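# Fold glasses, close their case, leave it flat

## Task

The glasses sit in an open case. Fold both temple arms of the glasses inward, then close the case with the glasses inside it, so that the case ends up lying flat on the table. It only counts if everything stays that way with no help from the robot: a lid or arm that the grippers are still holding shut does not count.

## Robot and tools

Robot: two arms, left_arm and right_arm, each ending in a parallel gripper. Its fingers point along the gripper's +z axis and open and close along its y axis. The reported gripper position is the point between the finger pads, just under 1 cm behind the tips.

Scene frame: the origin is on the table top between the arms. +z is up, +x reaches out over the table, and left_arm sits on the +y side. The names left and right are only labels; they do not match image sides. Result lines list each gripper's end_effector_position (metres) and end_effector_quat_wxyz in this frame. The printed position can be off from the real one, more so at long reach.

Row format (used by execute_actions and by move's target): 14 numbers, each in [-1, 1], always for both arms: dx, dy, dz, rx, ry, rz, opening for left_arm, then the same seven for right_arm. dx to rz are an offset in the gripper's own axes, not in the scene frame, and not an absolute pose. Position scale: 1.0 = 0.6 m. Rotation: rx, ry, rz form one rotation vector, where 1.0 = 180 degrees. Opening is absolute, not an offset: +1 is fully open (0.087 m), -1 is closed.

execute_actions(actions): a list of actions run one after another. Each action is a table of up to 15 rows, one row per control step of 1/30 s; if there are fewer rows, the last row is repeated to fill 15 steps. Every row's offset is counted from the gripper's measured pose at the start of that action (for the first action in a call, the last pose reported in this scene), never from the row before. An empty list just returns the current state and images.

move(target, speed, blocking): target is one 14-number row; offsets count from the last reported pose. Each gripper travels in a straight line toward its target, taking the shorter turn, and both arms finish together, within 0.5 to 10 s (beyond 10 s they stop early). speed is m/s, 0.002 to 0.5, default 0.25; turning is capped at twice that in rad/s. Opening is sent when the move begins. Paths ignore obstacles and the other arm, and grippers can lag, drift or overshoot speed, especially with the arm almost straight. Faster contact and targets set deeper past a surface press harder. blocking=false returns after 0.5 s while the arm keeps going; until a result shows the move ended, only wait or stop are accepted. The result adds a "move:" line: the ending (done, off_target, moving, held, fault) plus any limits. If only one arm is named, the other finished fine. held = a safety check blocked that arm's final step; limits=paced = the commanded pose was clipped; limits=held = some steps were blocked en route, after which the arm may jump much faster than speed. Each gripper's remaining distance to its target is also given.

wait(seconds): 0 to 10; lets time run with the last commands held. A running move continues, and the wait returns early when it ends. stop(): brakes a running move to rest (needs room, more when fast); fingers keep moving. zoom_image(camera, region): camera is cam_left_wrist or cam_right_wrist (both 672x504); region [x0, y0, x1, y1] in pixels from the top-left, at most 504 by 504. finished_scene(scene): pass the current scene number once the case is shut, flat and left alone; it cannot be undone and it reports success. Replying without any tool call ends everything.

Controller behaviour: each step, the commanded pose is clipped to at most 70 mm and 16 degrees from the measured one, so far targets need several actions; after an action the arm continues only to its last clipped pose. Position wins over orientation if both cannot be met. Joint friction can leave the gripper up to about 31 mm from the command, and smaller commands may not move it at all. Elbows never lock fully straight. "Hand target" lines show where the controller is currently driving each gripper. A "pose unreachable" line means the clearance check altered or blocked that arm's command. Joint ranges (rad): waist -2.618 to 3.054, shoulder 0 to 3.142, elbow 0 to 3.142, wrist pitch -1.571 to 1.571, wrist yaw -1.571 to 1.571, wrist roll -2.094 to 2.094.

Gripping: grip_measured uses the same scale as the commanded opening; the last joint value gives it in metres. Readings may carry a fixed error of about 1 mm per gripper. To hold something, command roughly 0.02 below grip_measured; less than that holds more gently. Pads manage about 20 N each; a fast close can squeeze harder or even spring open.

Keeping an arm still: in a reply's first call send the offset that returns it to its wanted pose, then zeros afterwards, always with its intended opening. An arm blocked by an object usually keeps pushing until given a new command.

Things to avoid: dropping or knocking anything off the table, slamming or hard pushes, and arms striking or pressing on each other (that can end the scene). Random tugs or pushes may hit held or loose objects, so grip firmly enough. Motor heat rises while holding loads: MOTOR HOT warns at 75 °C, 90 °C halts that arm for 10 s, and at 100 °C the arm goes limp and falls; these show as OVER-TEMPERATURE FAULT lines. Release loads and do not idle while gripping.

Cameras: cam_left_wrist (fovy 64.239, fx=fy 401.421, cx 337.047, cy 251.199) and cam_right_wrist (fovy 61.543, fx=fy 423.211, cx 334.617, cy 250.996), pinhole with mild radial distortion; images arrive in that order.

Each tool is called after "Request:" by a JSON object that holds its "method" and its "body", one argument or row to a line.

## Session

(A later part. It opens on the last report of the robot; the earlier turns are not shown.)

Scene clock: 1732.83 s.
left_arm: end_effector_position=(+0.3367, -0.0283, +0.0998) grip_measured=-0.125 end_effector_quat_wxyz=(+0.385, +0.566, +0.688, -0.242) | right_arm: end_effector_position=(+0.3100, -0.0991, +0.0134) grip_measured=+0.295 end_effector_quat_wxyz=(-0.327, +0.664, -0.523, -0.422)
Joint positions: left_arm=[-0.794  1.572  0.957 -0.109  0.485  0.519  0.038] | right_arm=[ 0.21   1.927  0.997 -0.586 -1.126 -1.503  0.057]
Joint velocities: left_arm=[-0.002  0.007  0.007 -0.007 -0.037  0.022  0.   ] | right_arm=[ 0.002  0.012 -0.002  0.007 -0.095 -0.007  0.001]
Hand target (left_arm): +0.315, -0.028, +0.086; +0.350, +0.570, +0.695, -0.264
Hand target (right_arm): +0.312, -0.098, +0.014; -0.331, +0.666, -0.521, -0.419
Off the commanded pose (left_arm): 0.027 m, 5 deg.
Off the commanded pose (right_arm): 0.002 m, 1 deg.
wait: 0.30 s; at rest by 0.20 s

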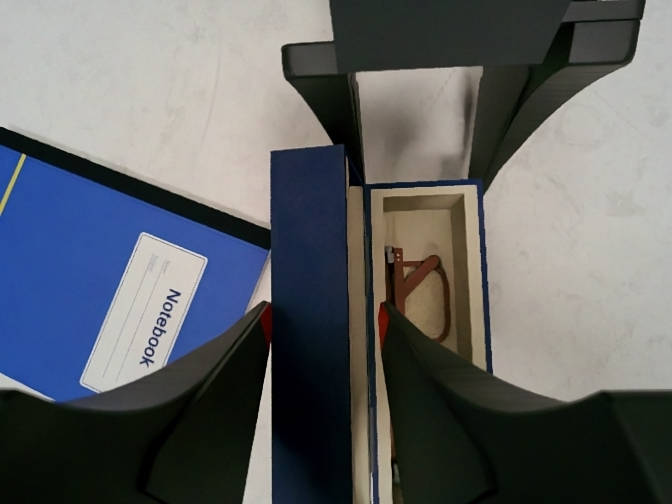

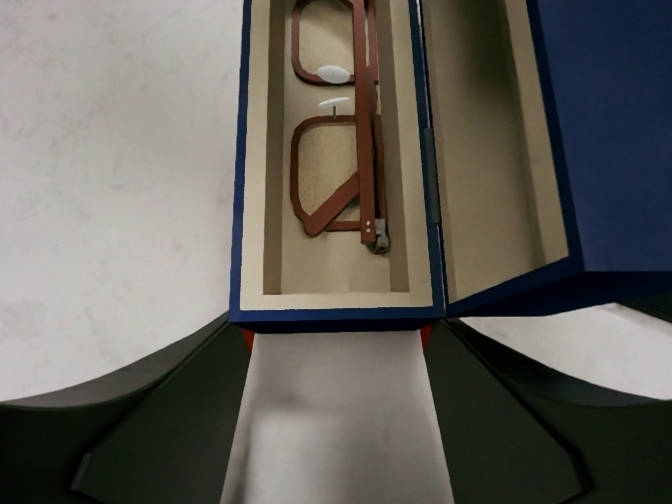

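Request:
{"method": "move", "body": {
  "target": [-0.0057,-0.0678,-0.0098,-0.0489,0.0107,0.0612,-0.126, 0,-0.009,0,0.004,0,-0.0086,0.27],
  "speed": 0.05
}}

Scene clock: 1761.83 s.
left_arm: end_effector_position=(+0.3005, -0.0387, +0.1059) grip_measured=-0.126 end_effector_quat_wxyz=(+0.443, +0.598, +0.652, -0.147) | right_arm: end_effector_position=(+0.3103, -0.0989, +0.0136) grip_measured=+0.294 end_effector_quat_wxyz=(-0.328, +0.664, -0.523, -0.422)
Joint positions: left_arm=[-1.007  1.418  0.789  0.019  0.176  0.544  0.038] | right_arm=[ 0.21   1.927  0.997 -0.584 -1.126 -1.503  0.057]
Joint velocities: left_arm=[-0.017 -0.012  0.002  0.007 -0.007  0.007  0.   ] | right_arm=[ 0.017  0.002  0.007 -0.095  0.037  0.051 -0.001]
Hand target (left_arm): +0.297, -0.034, +0.101; +0.439, +0.602, +0.652, -0.139
Hand target (right_arm): +0.315, -0.098, +0.014; -0.337, +0.669, -0.517, -0.414
Off the commanded pose (left_arm): 0.007 m, 1 deg.
Off the commanded pose (right_arm): 0.005 m, 2 deg.
move: done

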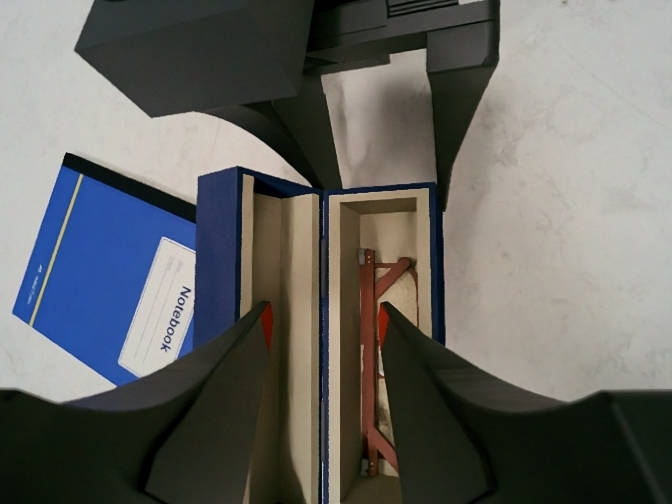

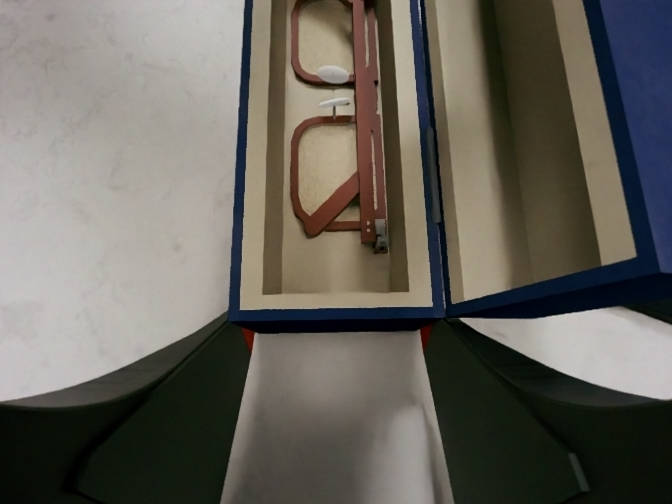

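Request:
{"method": "move", "body": {
  "target": [-0.0010,0.1409,-0.0595,0.1327,0.0061,-0.1696,-0.8, 0,0,0,0,0,0,0.27],
  "speed": 0.2
}}

Scene clock: 1806.57 s.
left_arm: end_effector_position=(+0.3623, +0.0041, +0.1622) grip_measured=-0.800 end_effector_quat_wxyz=(+0.259, +0.489, +0.742, -0.378) | right_arm: end_effector_position=(+0.3103, -0.0989, +0.0136) grip_measured=+0.294 end_effector_quat_wxyz=(-0.328, +0.664, -0.523, -0.422)
Joint positions: left_arm=[-0.561  1.768  1.476 -0.758  0.839  0.526  0.009] | right_arm=[ 0.21   1.927  0.997 -0.584 -1.126 -1.503  0.057]
Joint velocities: left_arm=[-0.017 -0.002  0.012 -0.037  0.022  0.022 -0.001] | right_arm=[ 0.022  0.002  0.012  0.007 -0.022  0.037 -0.   ]
Hand target (left_arm): +0.362, +0.005, +0.156; +0.246, +0.486, +0.746, -0.383
Hand target (right_arm): +0.310, -0.099, +0.014; -0.328, +0.664, -0.523, -0.422
Off the commanded pose (left_arm): 0.008 m, 1 deg.
Off the commanded pose (right_arm): 0.000 m, 0 deg.
move: done

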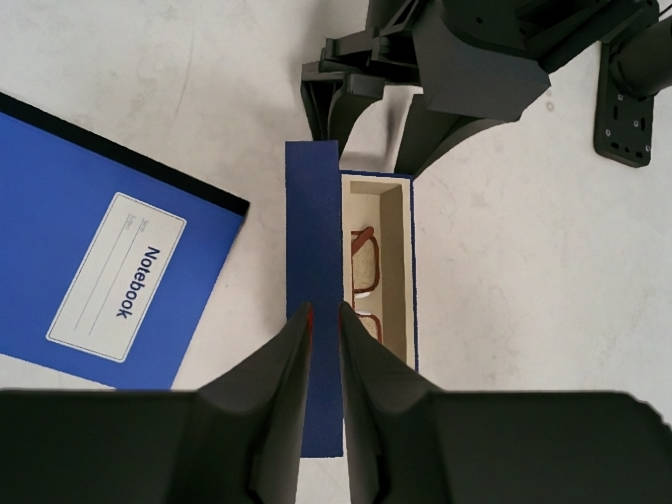

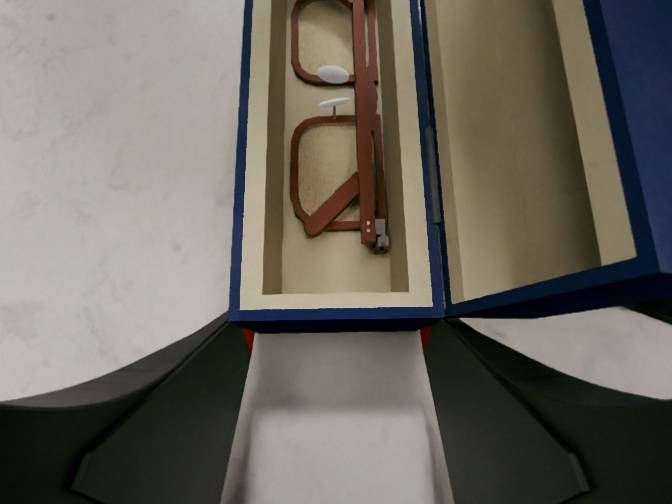

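Request:
{"method": "move", "body": {
  "target": [0.1277,0.0150,0.0814,0.0067,0.0067,-0.0103,0.17, 0,0,0,0,0,0,0.27],
  "speed": 0.09
}}

Scene clock: 1821.47 s.
left_arm: end_effector_position=(+0.3501, +0.0064, +0.0852) grip_measured=+0.170 end_effector_quat_wxyz=(+0.257, +0.488, +0.742, -0.380) | right_arm: end_effector_position=(+0.3103, -0.0989, +0.0136) grip_measured=+0.294 end_effector_quat_wxyz=(-0.328, +0.664, -0.523, -0.422)
Joint positions: left_arm=[-0.567  1.785  1.182 -0.444  0.84   0.517  0.051] | right_arm=[ 0.21   1.927  0.997 -0.584 -1.126 -1.503  0.057]
Joint velocities: left_arm=[-0.002 -0.002 -0.002  0.037 -0.081 -0.037  0.001] | right_arm=[-0.012 -0.012  0.002 -0.022 -0.081 -0.037  0.002]
Hand target (left_arm): +0.343, +0.006, +0.073; +0.240, +0.484, +0.749, -0.385
Hand target (right_arm): +0.310, -0.099, +0.014; -0.328, +0.664, -0.523, -0.422
Off the commanded pose (left_arm): 0.015 m, 2 deg.
Off the commanded pose (right_arm): 0.000 m, 0 deg.
move: off_target (left_arm)

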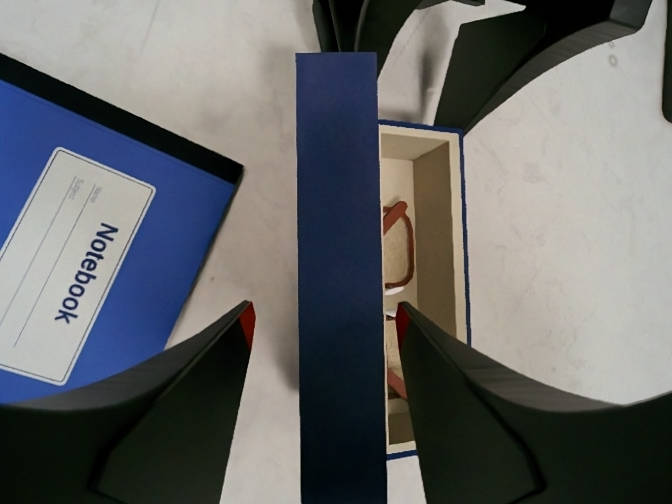

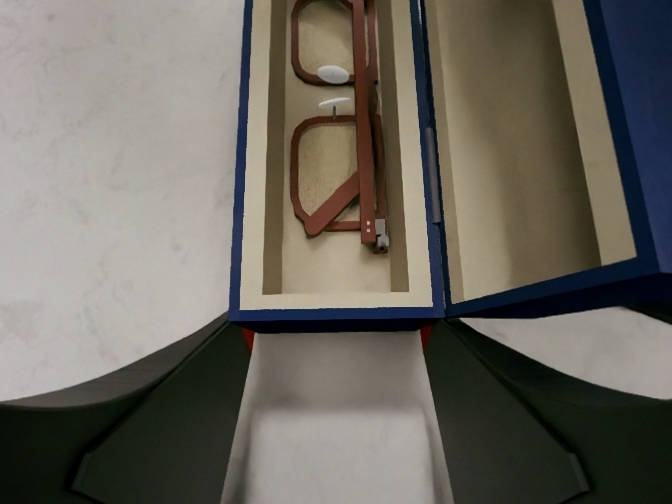

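Request:
{"method": "execute_actions", "body": {
  "actions": [
    [[0,-0.004,0,0,0,0,0.16,0,0,0,0,0,0,0.27],[0,-0.008,0,0,0,0,0.15,0,0,0,0,0,0,0.27],[0,-0.011,0,0,0,0,0.14,0,0,0,0,0,0,0.27],[0,-0.014,0,0,0,0,0.13,0,0,0,0,0,0,0.27],[0,-0.016,0,0,0,0,0.12,0,0,0,0,0,0,0.27],[0,-0.018,0,0,0,0,0.105,0,0,0,0,0,0,0.27],[0,-0.020,0,0,0,0,0.09,0,0,0,0,0,0,0.27],[0,-0.021,0,0,0,0,0.07,0,0,0,0,0,0,0.27],[0,-0.022,0,0,0,0,0.05,0,0,0,0,0,0,0.27],[0,-0.023,0,0,0,0,0.03,0,0,0,0,0,0,0.27],[0,-0.023,0,0,0,0,0.01,0,0,0,0,0,0,0.27],[0,-0.023,0,0,0,0,-0.01,0,0,0,0,0,0,0.27],[0,-0.023,0,0,0,0,-0.03,0,0,0,0,0,0,0.27],[0,-0.023,0,0,0,0,-0.055,0,0,0,0,0,0,0.27],[0,-0.023,0,0,0,0,-0.08,0,0,0,0,0,0,0.27]],
    [[0,-0.012,0,0,0,0,-0.105,0,0,0,0,0,0,0.27],[0,-0.012,0,0,0,0,-0.13,0,0,0,0,0,0,0.27],[0,-0.012,0,0,0,0,-0.155,0,0,0,0,0,0,0.27],[0,-0.012,0,0,0,0,-0.18,0,0,0,0,0,0,0.27],[0,-0.012,0,0,0,0,-0.205,0,0,0,0,0,0,0.27],[0,-0.012,0,0,0,0,-0.23,0,0,0,0,0,0,0.27],[0,-0.012,0,0,0,0,-0.25,0,0,0,0,0,0,0.27],[0,-0.012,0,0,0,0,-0.27,0,0,0,0,0,0,0.27],[0,-0.012,0,0,0,0,-0.285,0,0,0,0,0,0,0.27],[0,-0.012,0,0,0,0,-0.30,0,0,0,0,0,0,0.27],[0,-0.012,0,0,0,0,-0.315,0,0,0,0,0,0,0.27],[0,-0.012,0,0,0,0,-0.33,0,0,0,0,0,0,0.27],[0,-0.012,0,0,0,0,-0.34,0,0,0,0,0,0,0.27],[0,-0.012,0,0,0,0,-0.35,0,0,0,0,0,0,0.27],[0,-0.012,0,0,0,0,-0.36,0,0,0,0,0,0,0.27]]
  ]
}}

Request:
{"method": "wait", "body": {
  "seconds": 0.3
}}

Scene clock: 1837.43 s.
left_arm: end_effector_position=(+0.3478, +0.0023, +0.0974) grip_measured=-0.355 end_effector_quat_wxyz=(+0.278, +0.494, +0.735, -0.373) | right_arm: end_effector_position=(+0.3103, -0.0989, +0.0136) grip_measured=+0.294 end_effector_quat_wxyz=(-0.328, +0.664, -0.523, -0.422)
Joint positions: left_arm=[-0.584  1.734  1.158 -0.41   0.821  0.496  0.028] | right_arm=[ 0.21   1.927  0.997 -0.584 -1.126 -1.503  0.057]
Joint velocities: left_arm=[ 0.002 -0.012 -0.007  0.007 -0.051  0.007 -0.008] | right_arm=[-0.002  0.002  0.002 -0.081 -0.007  0.022  0.001]
Hand target (left_arm): +0.337, +0.001, +0.096; +0.265, +0.491, +0.736, -0.382
Hand target (right_arm): +0.310, -0.099, +0.014; -0.328, +0.664, -0.523, -0.422
Off the commanded pose (left_arm): 0.011 m, 2 deg.
Off the commanded pose (right_arm): 0.000 m, 0 deg.

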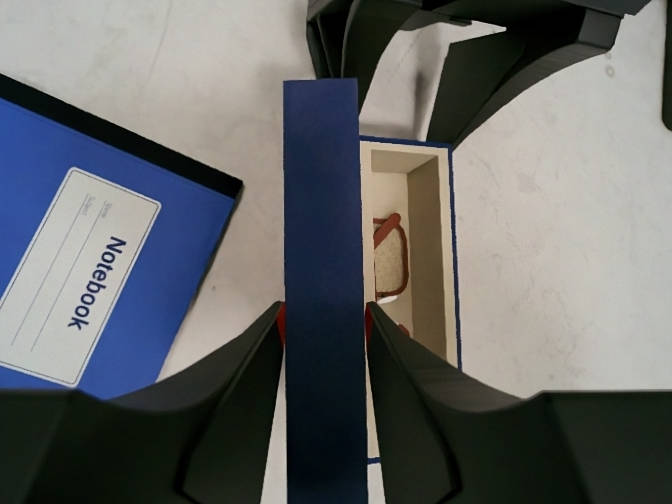

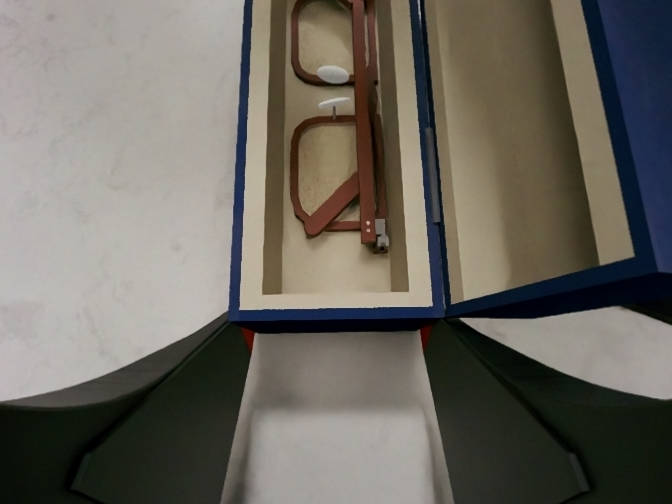

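Scene clock: 1837.73 s.
left_arm: end_effector_position=(+0.3480, +0.0023, +0.0973) grip_measured=-0.360 end_effector_quat_wxyz=(+0.278, +0.494, +0.735, -0.372) | right_arm: end_effector_position=(+0.3104, -0.0989, +0.0136) grip_measured=+0.294 end_effector_quat_wxyz=(-0.328, +0.664, -0.523, -0.422)
Joint positions: left_arm=[-0.584  1.734  1.158 -0.41   0.82   0.496  0.028] | right_arm=[ 0.21   1.927  0.997 -0.584 -1.126 -1.503  0.057]
Joint velocities: left_arm=[-0.012 -0.017 -0.017 -0.022  0.022 -0.007  0.001] | right_arm=[-0.022 -0.007 -0.002 -0.022 -0.007 -0.066  0.001]
Hand target (left_arm): +0.337, +0.001, +0.096; +0.265, +0.491, +0.736, -0.382
Hand target (right_arm): +0.310, -0.099, +0.014; -0.328, +0.664, -0.523, -0.422
Off the commanded pose (left_arm): 0.012 m, 2 deg.
Off the commanded pose (right_arm): 0.000 m, 0 deg.
wait: 0.30 s; at rest by 0.17 s

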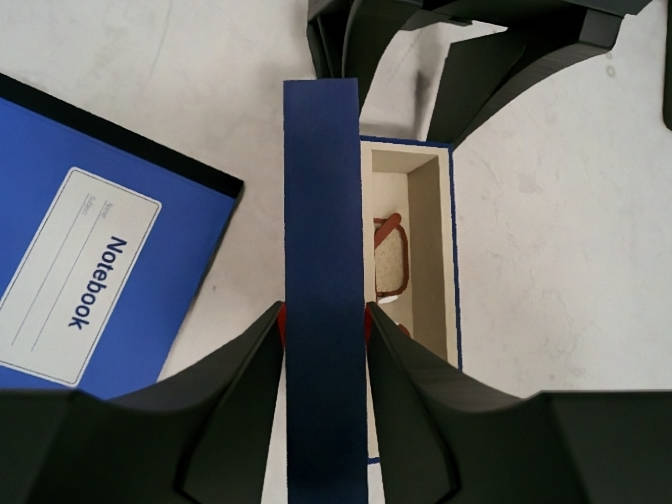

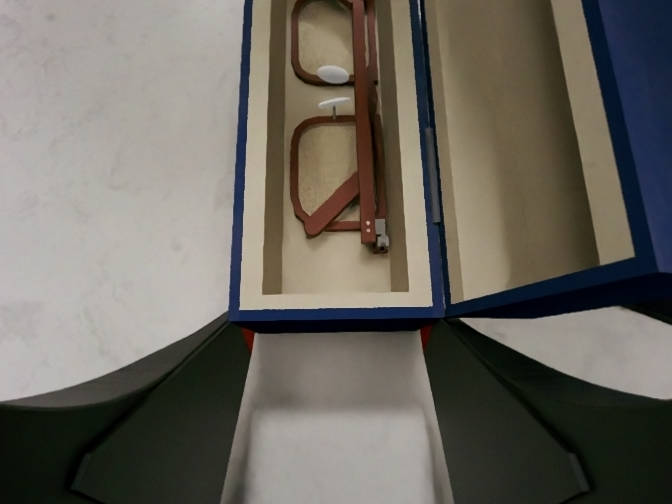

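Request:
{"method": "execute_actions", "body": {
  "actions": [
    [[0,0,0,0,0,0,-0.25,0,0,0,0,0,0,0.27],[0.0086,-0.0023,0.0019,0.0013,0.0025,-0.0030,-0.15,0,0,0,0,0,0,0.27],[0.0173,-0.0047,0.0038,0.0027,0.0050,-0.0060,-0.08,0,0,0,0,0,0,0.27],[0.0216,-0.0059,0.0048,0.0034,0.0062,-0.0076,-0.08,0,0,0,0,0,0,0.27],[0.0259,-0.0070,0.0058,0.0040,0.0074,-0.0091,-0.08,0,0,0,0,0,0,0.27],[0.0302,-0.0082,0.0067,0.0047,0.0087,-0.0106,-0.08,0,0,0,0,0,0,0.27],[0.0346,-0.0094,0.0077,0.0054,0.0099,-0.0121,-0.08,0,0,0,0,0,0,0.27],[0.0389,-0.0105,0.0086,0.0060,0.0112,-0.0136,-0.08,0,0,0,0,0,0,0.27],[0.0432,-0.0117,0.0096,0.0067,0.0124,-0.0151,-0.08,0,0,0,0,0,0,0.27]]
  ]
}}

Scene clock: 1857.13 s.
left_arm: end_effector_position=(+0.3383, +0.0068, +0.0847) grip_measured=-0.080 end_effector_quat_wxyz=(+0.262, +0.489, +0.743, -0.374) | right_arm: end_effector_position=(+0.3103, -0.0990, +0.0136) grip_measured=+0.294 end_effector_quat_wxyz=(-0.328, +0.664, -0.523, -0.422)
Joint positions: left_arm=[-0.584  1.734  1.118 -0.406  0.819  0.496  0.04 ] | right_arm=[ 0.21   1.927  0.997 -0.585 -1.126 -1.503  0.057]
Joint velocities: left_arm=[-0.007 -0.027  0.007 -0.007 -0.007 -0.007 -0.001] | right_arm=[-0.012 -0.007 -0.017 -0.022  0.051 -0.007 -0.   ]
Hand target (left_arm): +0.333, +0.009, +0.076; +0.249, +0.487, +0.748, -0.376
Hand target (right_arm): +0.310, -0.099, +0.014; -0.328, +0.664, -0.523, -0.422
Off the commanded pose (left_arm): 0.011 m, 2 deg.
Off the commanded pose (right_arm): 0.000 m, 0 deg.

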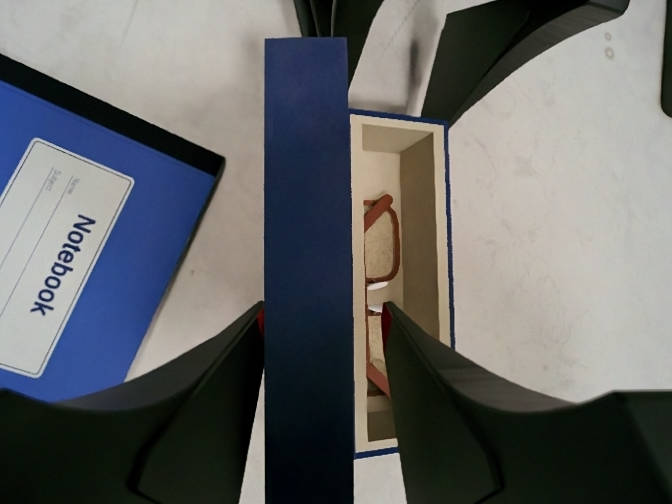

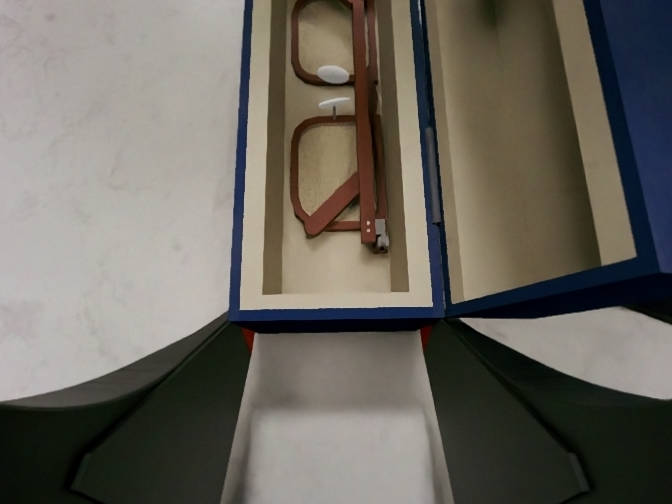

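Request:
{"method": "execute_actions", "body": {
  "actions": []
}}

Scene clock: 1875.53 s.
left_arm: end_effector_position=(+0.3383, +0.0068, +0.0847) grip_measured=-0.080 end_effector_quat_wxyz=(+0.262, +0.489, +0.743, -0.374) | right_arm: end_effector_position=(+0.3103, -0.0990, +0.0136) grip_measured=+0.294 end_effector_quat_wxyz=(-0.328, +0.664, -0.523, -0.422)
Joint positions: left_arm=[-0.584  1.734  1.118 -0.406  0.819  0.496  0.04 ] | right_arm=[ 0.21   1.927  0.997 -0.585 -1.126 -1.503  0.057]
Joint velocities: left_arm=[-0.007 -0.012 -0.002 -0.037 -0.007 -0.007 -0.   ] | right_arm=[ 0.022 -0.027  0.007 -0.066  0.051 -0.051  0.   ]
Hand target (left_arm): +0.333, +0.009, +0.076; +0.249, +0.487, +0.748, -0.376
Hand target (right_arm): +0.310, -0.099, +0.014; -0.328, +0.664, -0.523, -0.422
Off the commanded pose (left_arm): 0.011 m, 2 deg.
Off the commanded pose (right_arm): 0.000 m, 0 deg.

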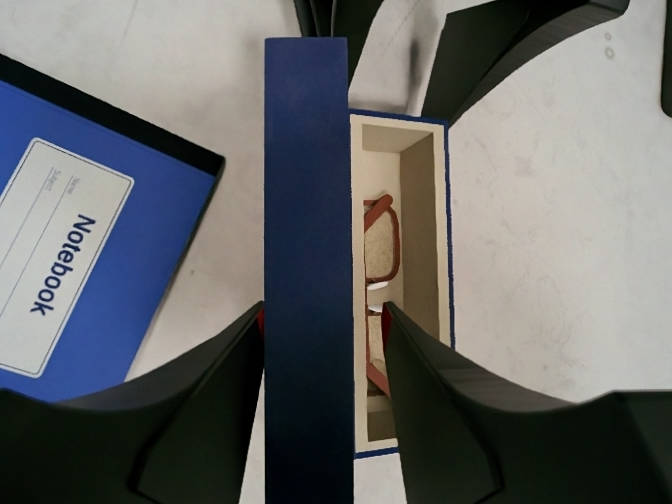

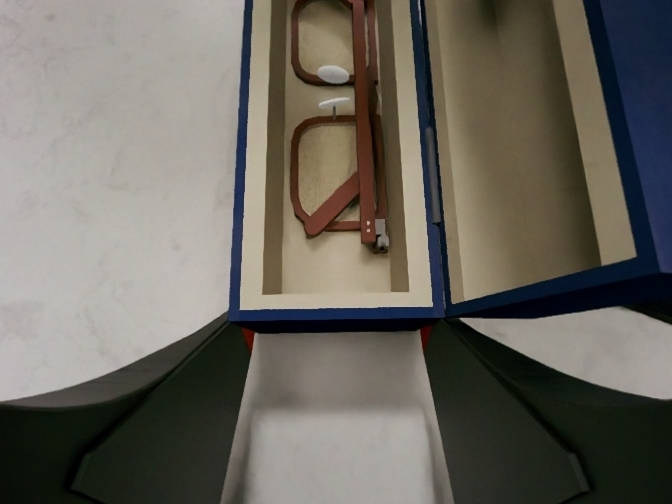

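Request:
{"method": "execute_actions", "body": {
  "actions": [
    [[0,0,0,0,0,0,-0.10,0,0,0,0,0,0,0.27],[0,0,0,0,0,0,-0.12,0,0,0,0,0,0,0.27],[0,0,0,0,0,0,-0.14,0,0,0,0,0,0,0.27],[0,0,0,0,0,0,-0.16,0,0,0,0,0,0,0.27],[0,0,0,0,0,0,-0.18,0,0,0,0,0,0,0.27],[0,0,0,0,0,0,-0.20,0,0,0,0,0,0,0.27],[0,0,0,0,0,0,-0.22,0,0,0,0,0,0,0.27],[0,0,0,0,0,0,-0.24,0,0,0,0,0,0,0.27],[0,0,0,0,0,0,-0.26,0,0,0,0,0,0,0.27],[0,0,0,0,0,0,-0.28,0,0,0,0,0,0,0.27],[0,0,0,0,0,0,-0.30,0,0,0,0,0,0,0.27],[0,0,0,0,0,0,-0.32,0,0,0,0,0,0,0.27],[0,0,0,0,0,0,-0.34,0,0,0,0,0,0,0.27],[0,0,0,0,0,0,-0.36,0,0,0,0,0,0,0.27],[0,0,0,0,0,0,-0.38,0,0,0,0,0,0,0.27]],
    [[0,0,0,0,0,0,-0.39,0,0,0,0,0,0,0.27],[0,0,0,0,0,0,-0.40,0,0,0,0,0,0,0.27],[0,0,0,0,0,0,-0.41,0,0,0,0,0,0,0.27]]
  ]
}}

Scene clock: 1884.37 s.
left_arm: end_effector_position=(+0.3425, +0.0075, +0.0840) grip_measured=-0.389 end_effector_quat_wxyz=(+0.268, +0.490, +0.744, -0.366) | right_arm: end_effector_position=(+0.3102, -0.0990, +0.0136) grip_measured=+0.294 end_effector_quat_wxyz=(-0.328, +0.664, -0.523, -0.422)
Joint positions: left_arm=[-0.584  1.734  1.118 -0.393  0.802  0.496  0.027] | right_arm=[ 0.21   1.927  0.997 -0.586 -1.126 -1.503  0.057]
Joint velocities: left_arm=[ 0.002  0.002  0.017 -0.081 -0.007  0.051 -0.001] | right_arm=[-0.022  0.012 -0.002  0.022 -0.022 -0.007 -0.001]
Hand target (left_arm): +0.342, +0.007, +0.084; +0.268, +0.490, +0.744, -0.367
Hand target (right_arm): +0.310, -0.099, +0.014; -0.328, +0.664, -0.523, -0.422
Off the commanded pose (left_arm): 0.001 m, 0 deg.
Off the commanded pose (right_arm): 0.000 m, 0 deg.

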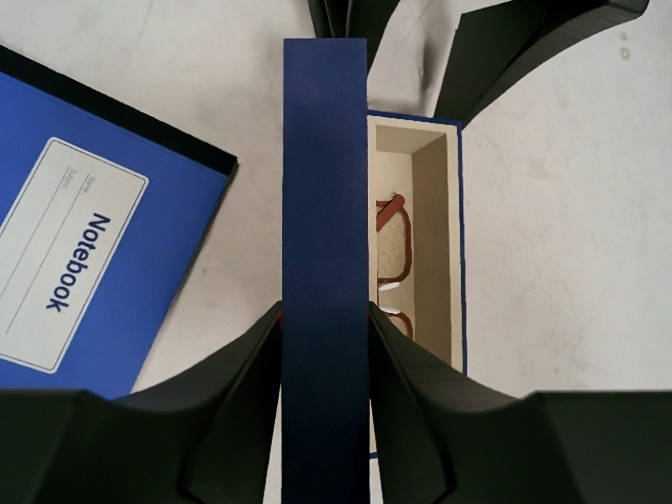

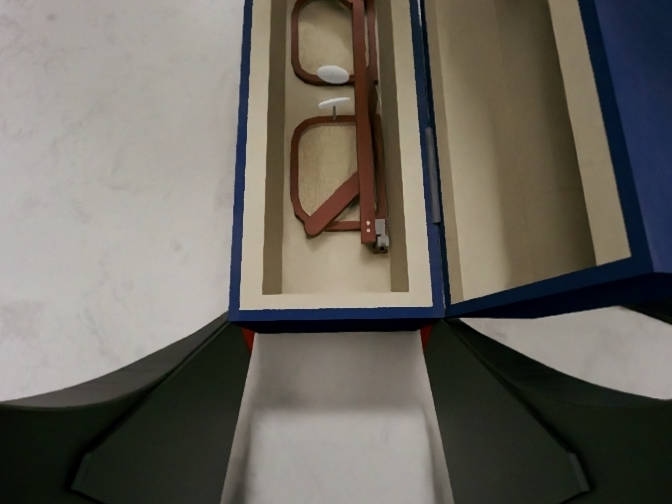

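Request:
{"method": "move", "body": {
  "target": [0.0075,-0.0599,0.0049,-0.1186,-0.0024,0.1540,-0.41,0,0,0,0,0,0,0.27],
  "speed": 0.1
}}

Scene clock: 1923.70 s.
left_arm: end_effector_position=(+0.3148, +0.0005, +0.0913) grip_measured=-0.389 end_effector_quat_wxyz=(+0.441, +0.590, +0.660, -0.148) | right_arm: end_effector_position=(+0.3101, -0.0990, +0.0136) grip_measured=+0.294 end_effector_quat_wxyz=(-0.328, +0.664, -0.523, -0.422)
Joint positions: left_arm=[-0.866  1.375  0.699  0.045  0.283  0.608  0.027] | right_arm=[ 0.21   1.927  0.997 -0.586 -1.126 -1.505  0.057]
Joint velocities: left_arm=[-0.007  0.002 -0.022 -0.051  0.022 -0.037 -0.001] | right_arm=[-0.017 -0.007 -0.022 -0.022 -0.066  0.007 -0.001]
Hand target (left_arm): +0.309, +0.000, +0.088; +0.439, +0.592, +0.659, -0.149
Hand target (right_arm): +0.310, -0.099, +0.014; -0.328, +0.664, -0.523, -0.422
Off the commanded pose (left_arm): 0.008 m, 1 deg.
Off the commanded pose (right_arm): 0.000 m, 0 deg.
move: done

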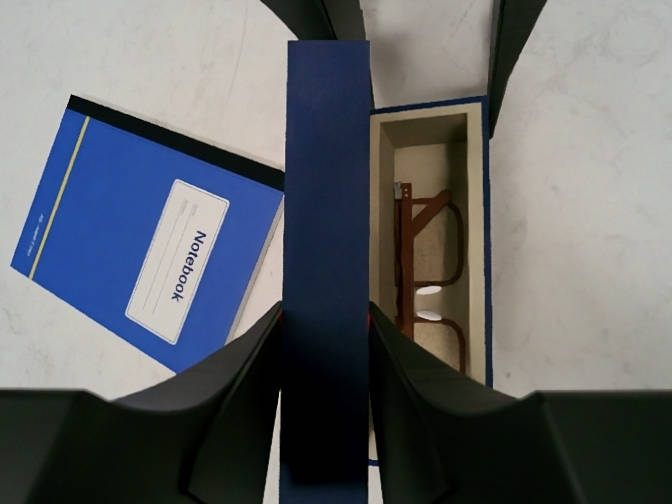

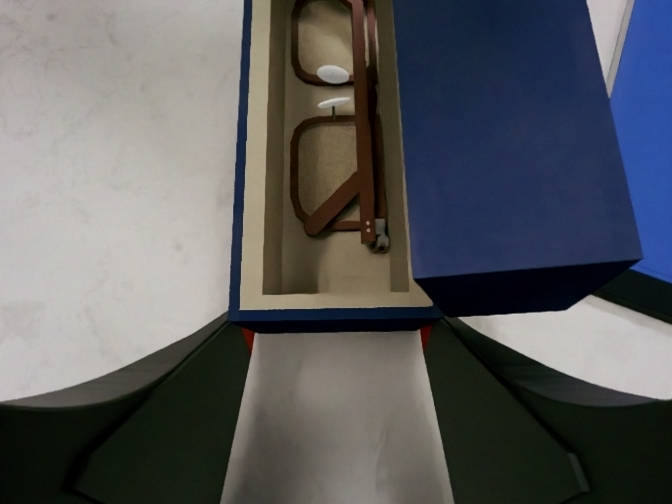

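Request:
{"method": "move", "body": {
  "target": [0.0008,-0.0564,-0.0011,-0.1178,-0.0047,0.1545,-0.41,0,0,0,0,0,0,0.27],
  "speed": 0.1
}}

Scene clock: 1949.20 s.
left_arm: end_effector_position=(+0.2867, -0.0058, +0.0818) grip_measured=-0.390 end_effector_quat_wxyz=(+0.567, +0.640, +0.513, +0.079) | right_arm: end_effector_position=(+0.3086, -0.0989, +0.0137) grip_measured=+0.294 end_effector_quat_wxyz=(-0.326, +0.664, -0.523, -0.424)
Joint positions: left_arm=[-1.231  1.401  0.339  0.693 -0.296  0.921  0.027] | right_arm=[ 0.211  1.927  0.997 -0.593 -1.128 -1.507  0.057]
Joint velocities: left_arm=[ 0.002 -0.012 -0.012  0.051 -0.051 -0.11   0.001] | right_arm=[-0.012 -0.012 -0.017 -0.037 -0.037  0.022 -0.001]
Hand target (left_arm): +0.285, -0.006, +0.080; +0.571, +0.638, +0.509, +0.081
Hand target (right_arm): +0.310, -0.099, +0.014; -0.328, +0.665, -0.523, -0.422
Off the commanded pose (left_arm): 0.004 m, 0 deg.
Off the commanded pose (right_arm): 0.001 m, 0 deg.
move: done

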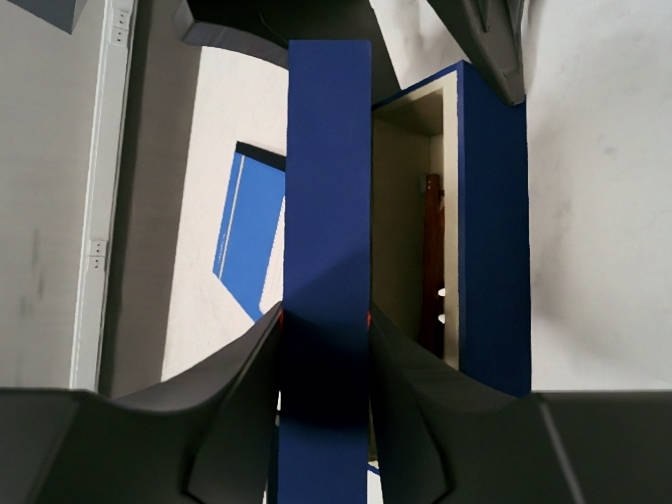

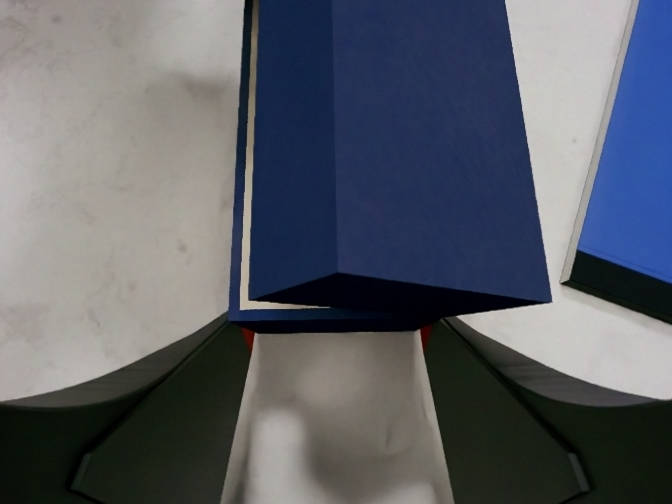

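Request:
{"method": "execute_actions", "body": {
  "actions": [
    [[0,0,0,0,0,0,-0.39,0,0,0,0,0,0,0.27],[0,0,0,0,0,0,-0.37,0,0,0,0,0,0,0.27],[0,0,0,0,0,0,-0.35,0,0,0,0,0,0,0.27],[0,0,0,0,0,0,-0.33,0,0,0,0,0,0,0.27],[0,0,0,0,0,0,-0.31,0,0,0,0,0,0,0.27],[0,0,0,0,0,0,-0.29,0,0,0,0,0,0,0.27],[0,0,0,0,0,0,-0.27,0,0,0,0,0,0,0.27],[0,0,0,0,0,0,-0.25,0,0,0,0,0,0,0.27]]
  ]
}}

Scene clock: 1982.37 s.
left_arm: end_effector_position=(+0.2869, -0.0061, +0.0825) grip_measured=-0.250 end_effector_quat_wxyz=(+0.569, +0.639, +0.512, +0.079) | right_arm: end_effector_position=(+0.3086, -0.0990, +0.0136) grip_measured=+0.294 end_effector_quat_wxyz=(-0.326, +0.664, -0.523, -0.424)
Joint positions: left_arm=[-1.231  1.402  0.339  0.699 -0.296  0.922  0.033] | right_arm=[ 0.211  1.927  0.997 -0.593 -1.127 -1.507  0.057]
Joint velocities: left_arm=[ 0.012 -0.017 -0.012 -0.007  0.007  0.007 -0.   ] | right_arm=[-0.012  0.002  0.002  0.066  0.11   0.037 -0.   ]
Hand target (left_arm): +0.287, -0.006, +0.082; +0.567, +0.640, +0.513, +0.079
Hand target (right_arm): +0.309, -0.099, +0.014; -0.326, +0.664, -0.523, -0.424
Off the commanded pose (left_arm): 0.001 m, 0 deg.
Off the commanded pose (right_arm): 0.000 m, 0 deg.

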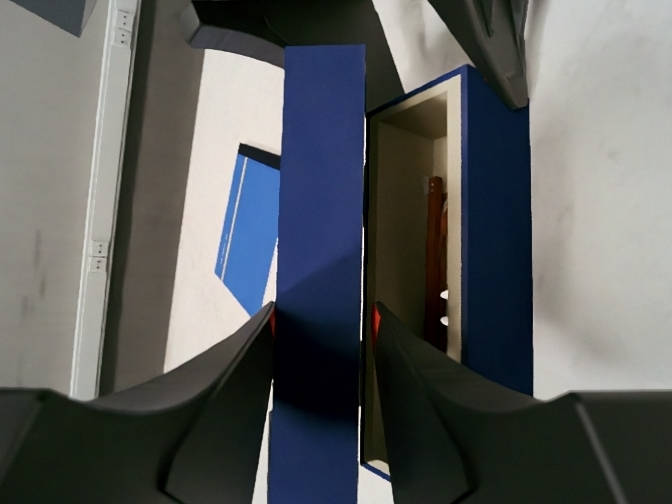

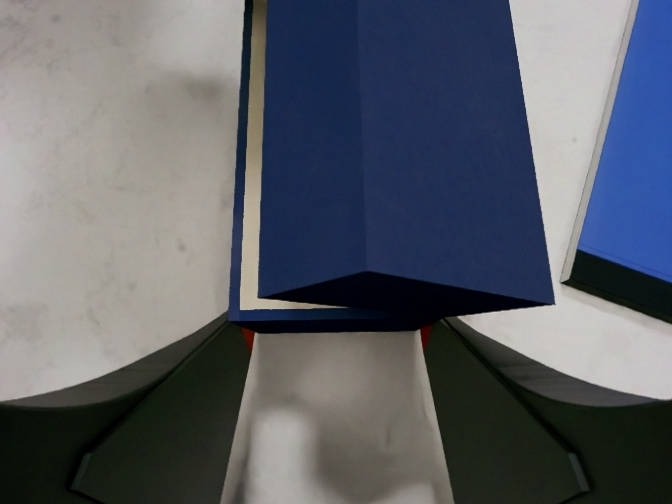

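Request:
{"method": "move", "body": {
  "target": [-0.0014,-0.0306,-0.0021,-0.0571,-0.0023,0.0752,-0.33,0,0,0,0,0,0,0.27],
  "speed": 0.1
}}

Scene clock: 2041.27 s.
left_arm: end_effector_position=(+0.2793, -0.0151, +0.0812) grip_measured=-0.330 end_effector_quat_wxyz=(+0.630, +0.626, +0.423, +0.179) | right_arm: end_effector_position=(+0.3088, -0.0993, +0.0132) grip_measured=+0.293 end_effector_quat_wxyz=(-0.325, +0.664, -0.524, -0.423)
Joint positions: left_arm=[-1.359  1.763  0.242  1.359 -0.495  1.176  0.029] | right_arm=[ 0.211  1.927  0.997 -0.592 -1.124 -1.505  0.057]
Joint velocities: left_arm=[-0.017 -0.002  0.002  0.051 -0.051  0.037 -0.001] | right_arm=[-0.002 -0.012 -0.012  0.051 -0.051  0.095 -0.   ]
Hand target (left_arm): +0.276, -0.009, +0.069; +0.613, +0.641, +0.421, +0.188
Hand target (right_arm): +0.309, -0.099, +0.014; -0.326, +0.664, -0.523, -0.424
Off the commanded pose (left_arm): 0.015 m, 3 deg.
Off the commanded pose (right_arm): 0.001 m, 0 deg.
move: off_target (left_arm)

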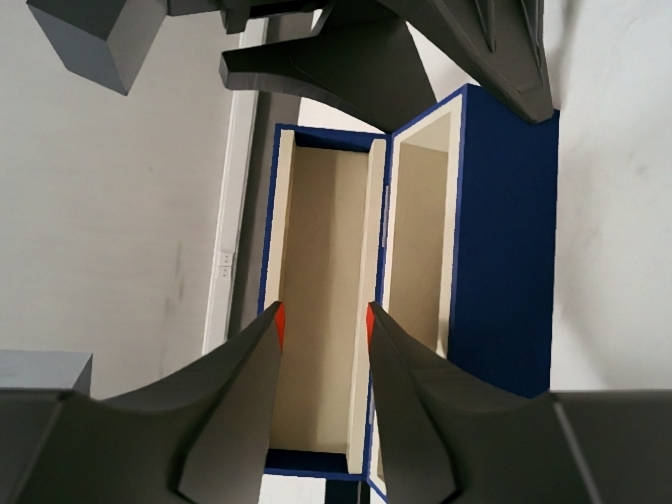

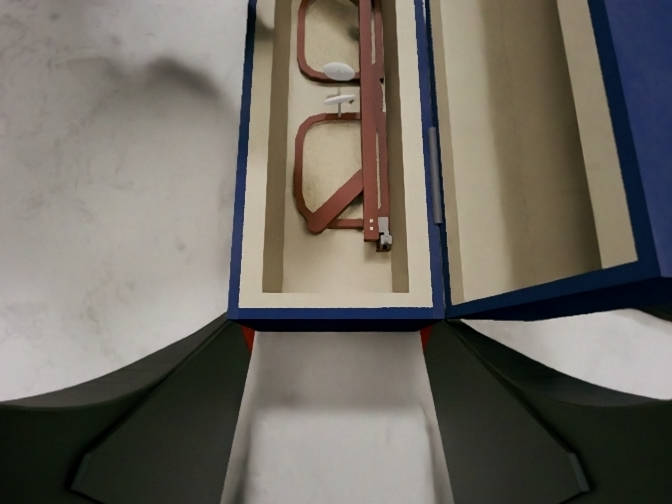

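Request:
{"method": "move", "body": {
  "target": [0.0198,0.1127,0.0130,0.3456,0.0806,-0.3482,-0.33,0,0,0,0,0,0,0.27],
  "speed": 0.3
}}

Scene clock: 2136.40 s.
left_arm: end_effector_position=(+0.3105, -0.0035, +0.1457) grip_measured=-0.330 end_effector_quat_wxyz=(+0.188, +0.526, +0.768, -0.312) | right_arm: end_effector_position=(+0.3088, -0.0993, +0.0132) grip_measured=+0.293 end_effector_quat_wxyz=(-0.325, +0.664, -0.524, -0.423)
Joint positions: left_arm=[-0.715  1.715  1.448 -0.888  0.637  0.505  0.029] | right_arm=[ 0.211  1.927  0.997 -0.592 -1.124 -1.505  0.057]
Joint velocities: left_arm=[-0.007 -0.007 -0.012  0.007  0.007 -0.022 -0.001] | right_arm=[-0.002  0.002  0.017 -0.007 -0.037  0.007 -0.   ]
Hand target (left_arm): +0.310, -0.002, +0.141; +0.175, +0.524, +0.772, -0.315
Hand target (right_arm): +0.309, -0.099, +0.013; -0.325, +0.664, -0.524, -0.423
Off the commanded pose (left_arm): 0.007 m, 1 deg.
Off the commanded pose (right_arm): 0.000 m, 0 deg.
move: done

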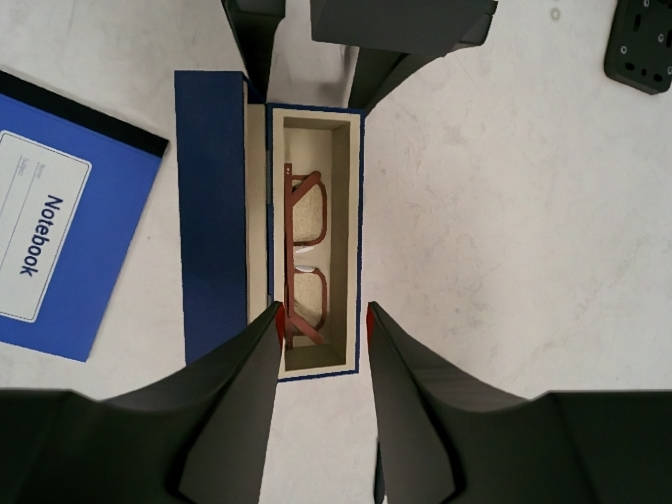

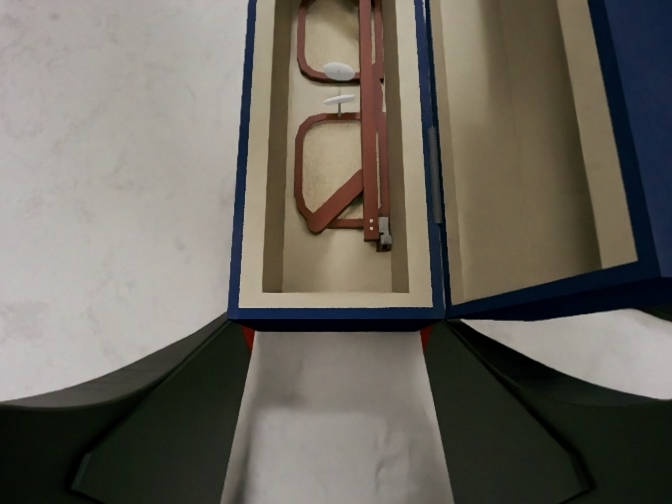

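Request:
{"method": "zoom_image", "body": {
  "camera": "cam_left_wrist",
  "region": [150, 220, 310, 340]
}}

Region (150, 220, 310, 340) of cam_left_wrist's 672x504 image, scaled by 3.150, with more detail than that image has; it fills the top 378 rows of this view, and the rest is white.

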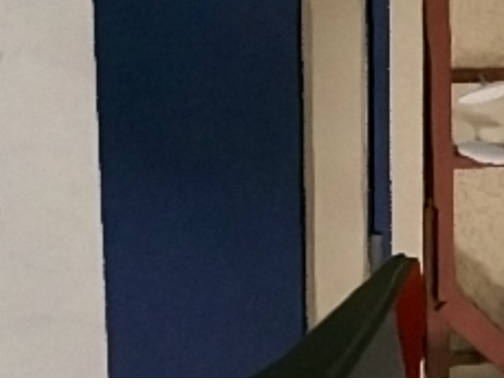

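Request:
{"method": "move", "body": {
  "target": [0.0214,0.0917,0.0255,0.0085,0,-0.0071,0.15,0,0,0,0,0,0,0.27],
  "speed": 0.15
}}

Scene clock: 2150.70 s.
left_arm: end_effector_position=(+0.3554, +0.0073, +0.1143) grip_measured=+0.150 end_effector_quat_wxyz=(+0.182, +0.520, +0.770, -0.321) | right_arm: end_effector_position=(+0.3088, -0.0993, +0.0132) grip_measured=+0.293 end_effector_quat_wxyz=(-0.325, +0.664, -0.524, -0.423)
Joint positions: left_arm=[-0.62   1.883  1.534 -0.884  0.69   0.604  0.05 ] | right_arm=[ 0.211  1.927  0.997 -0.592 -1.124 -1.505  0.057]
Joint velocities: left_arm=[-0.002 -0.007 -0.007 -0.066 -0.066 -0.022 -0.001] | right_arm=[-0.002 -0.007 -0.017 -0.037 -0.051  0.037 -0.002]
Hand target (left_arm): +0.356, +0.007, +0.112; +0.177, +0.520, +0.770, -0.325
Hand target (right_arm): +0.309, -0.099, +0.013; -0.325, +0.664, -0.524, -0.423
Off the commanded pose (left_arm): 0.004 m, 1 deg.
Off the commanded pose (right_arm): 0.000 m, 0 deg.
move: done

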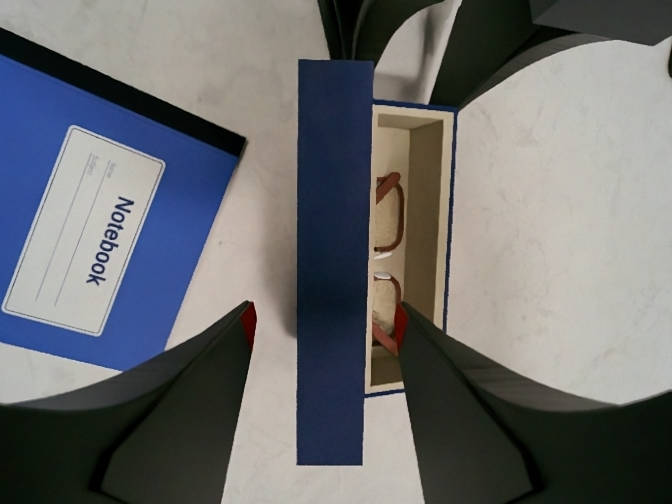

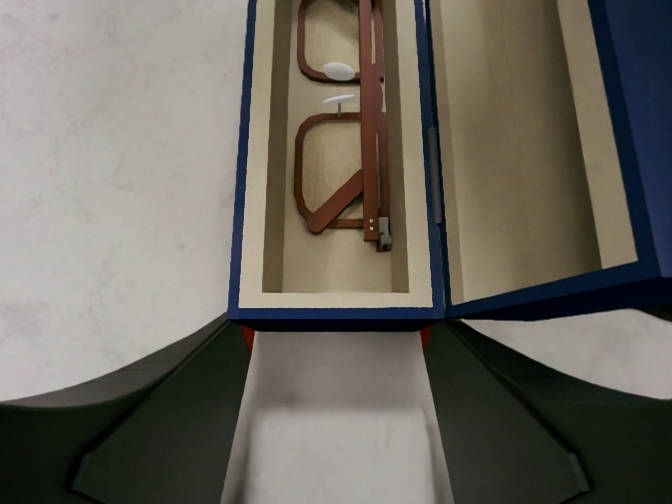

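Request:
{"method": "move", "body": {
  "target": [0.0482,-0.010,0.0575,0,0,0,0.15,0,0,0,0,0,0,0.27],
  "speed": 0.1
}}

Scene clock: 2159.07 s.
left_arm: end_effector_position=(+0.3416, -0.0001, +0.0744) grip_measured=+0.150 end_effector_quat_wxyz=(+0.184, +0.521, +0.767, -0.326) | right_arm: end_effector_position=(+0.3088, -0.0993, +0.0132) grip_measured=+0.293 end_effector_quat_wxyz=(-0.325, +0.664, -0.524, -0.423)
Joint positions: left_arm=[-0.65   1.871  1.349 -0.682  0.691  0.569  0.05 ] | right_arm=[ 0.211  1.927  0.997 -0.592 -1.124 -1.505  0.057]
Joint velocities: left_arm=[ 0.002 -0.017 -0.007  0.051  0.081 -0.022  0.   ] | right_arm=[ 0.017 -0.012 -0.007  0.066 -0.007  0.007  0.   ]
Hand target (left_arm): +0.337, +0.002, +0.073; +0.182, +0.520, +0.770, -0.321
Hand target (right_arm): +0.309, -0.099, +0.013; -0.325, +0.664, -0.524, -0.423
Off the commanded pose (left_arm): 0.005 m, 1 deg.
Off the commanded pose (right_arm): 0.000 m, 0 deg.
move: done

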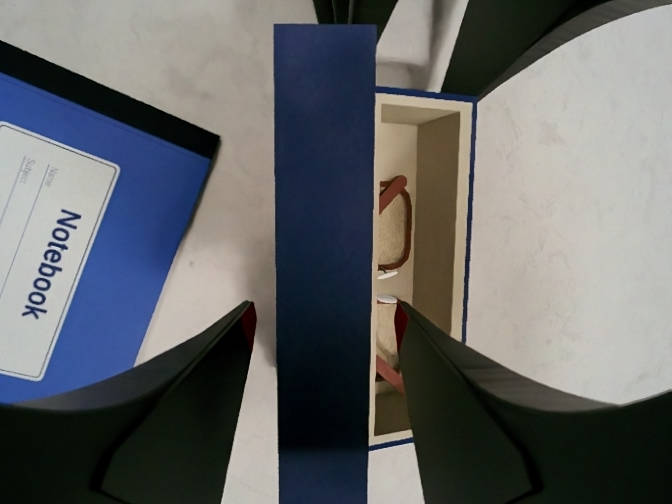

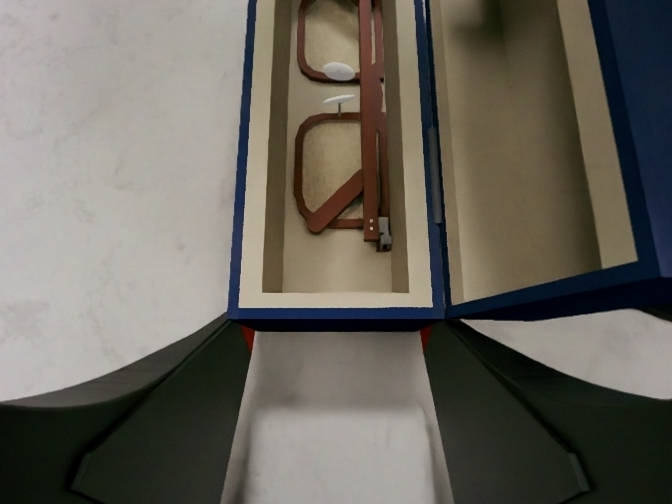

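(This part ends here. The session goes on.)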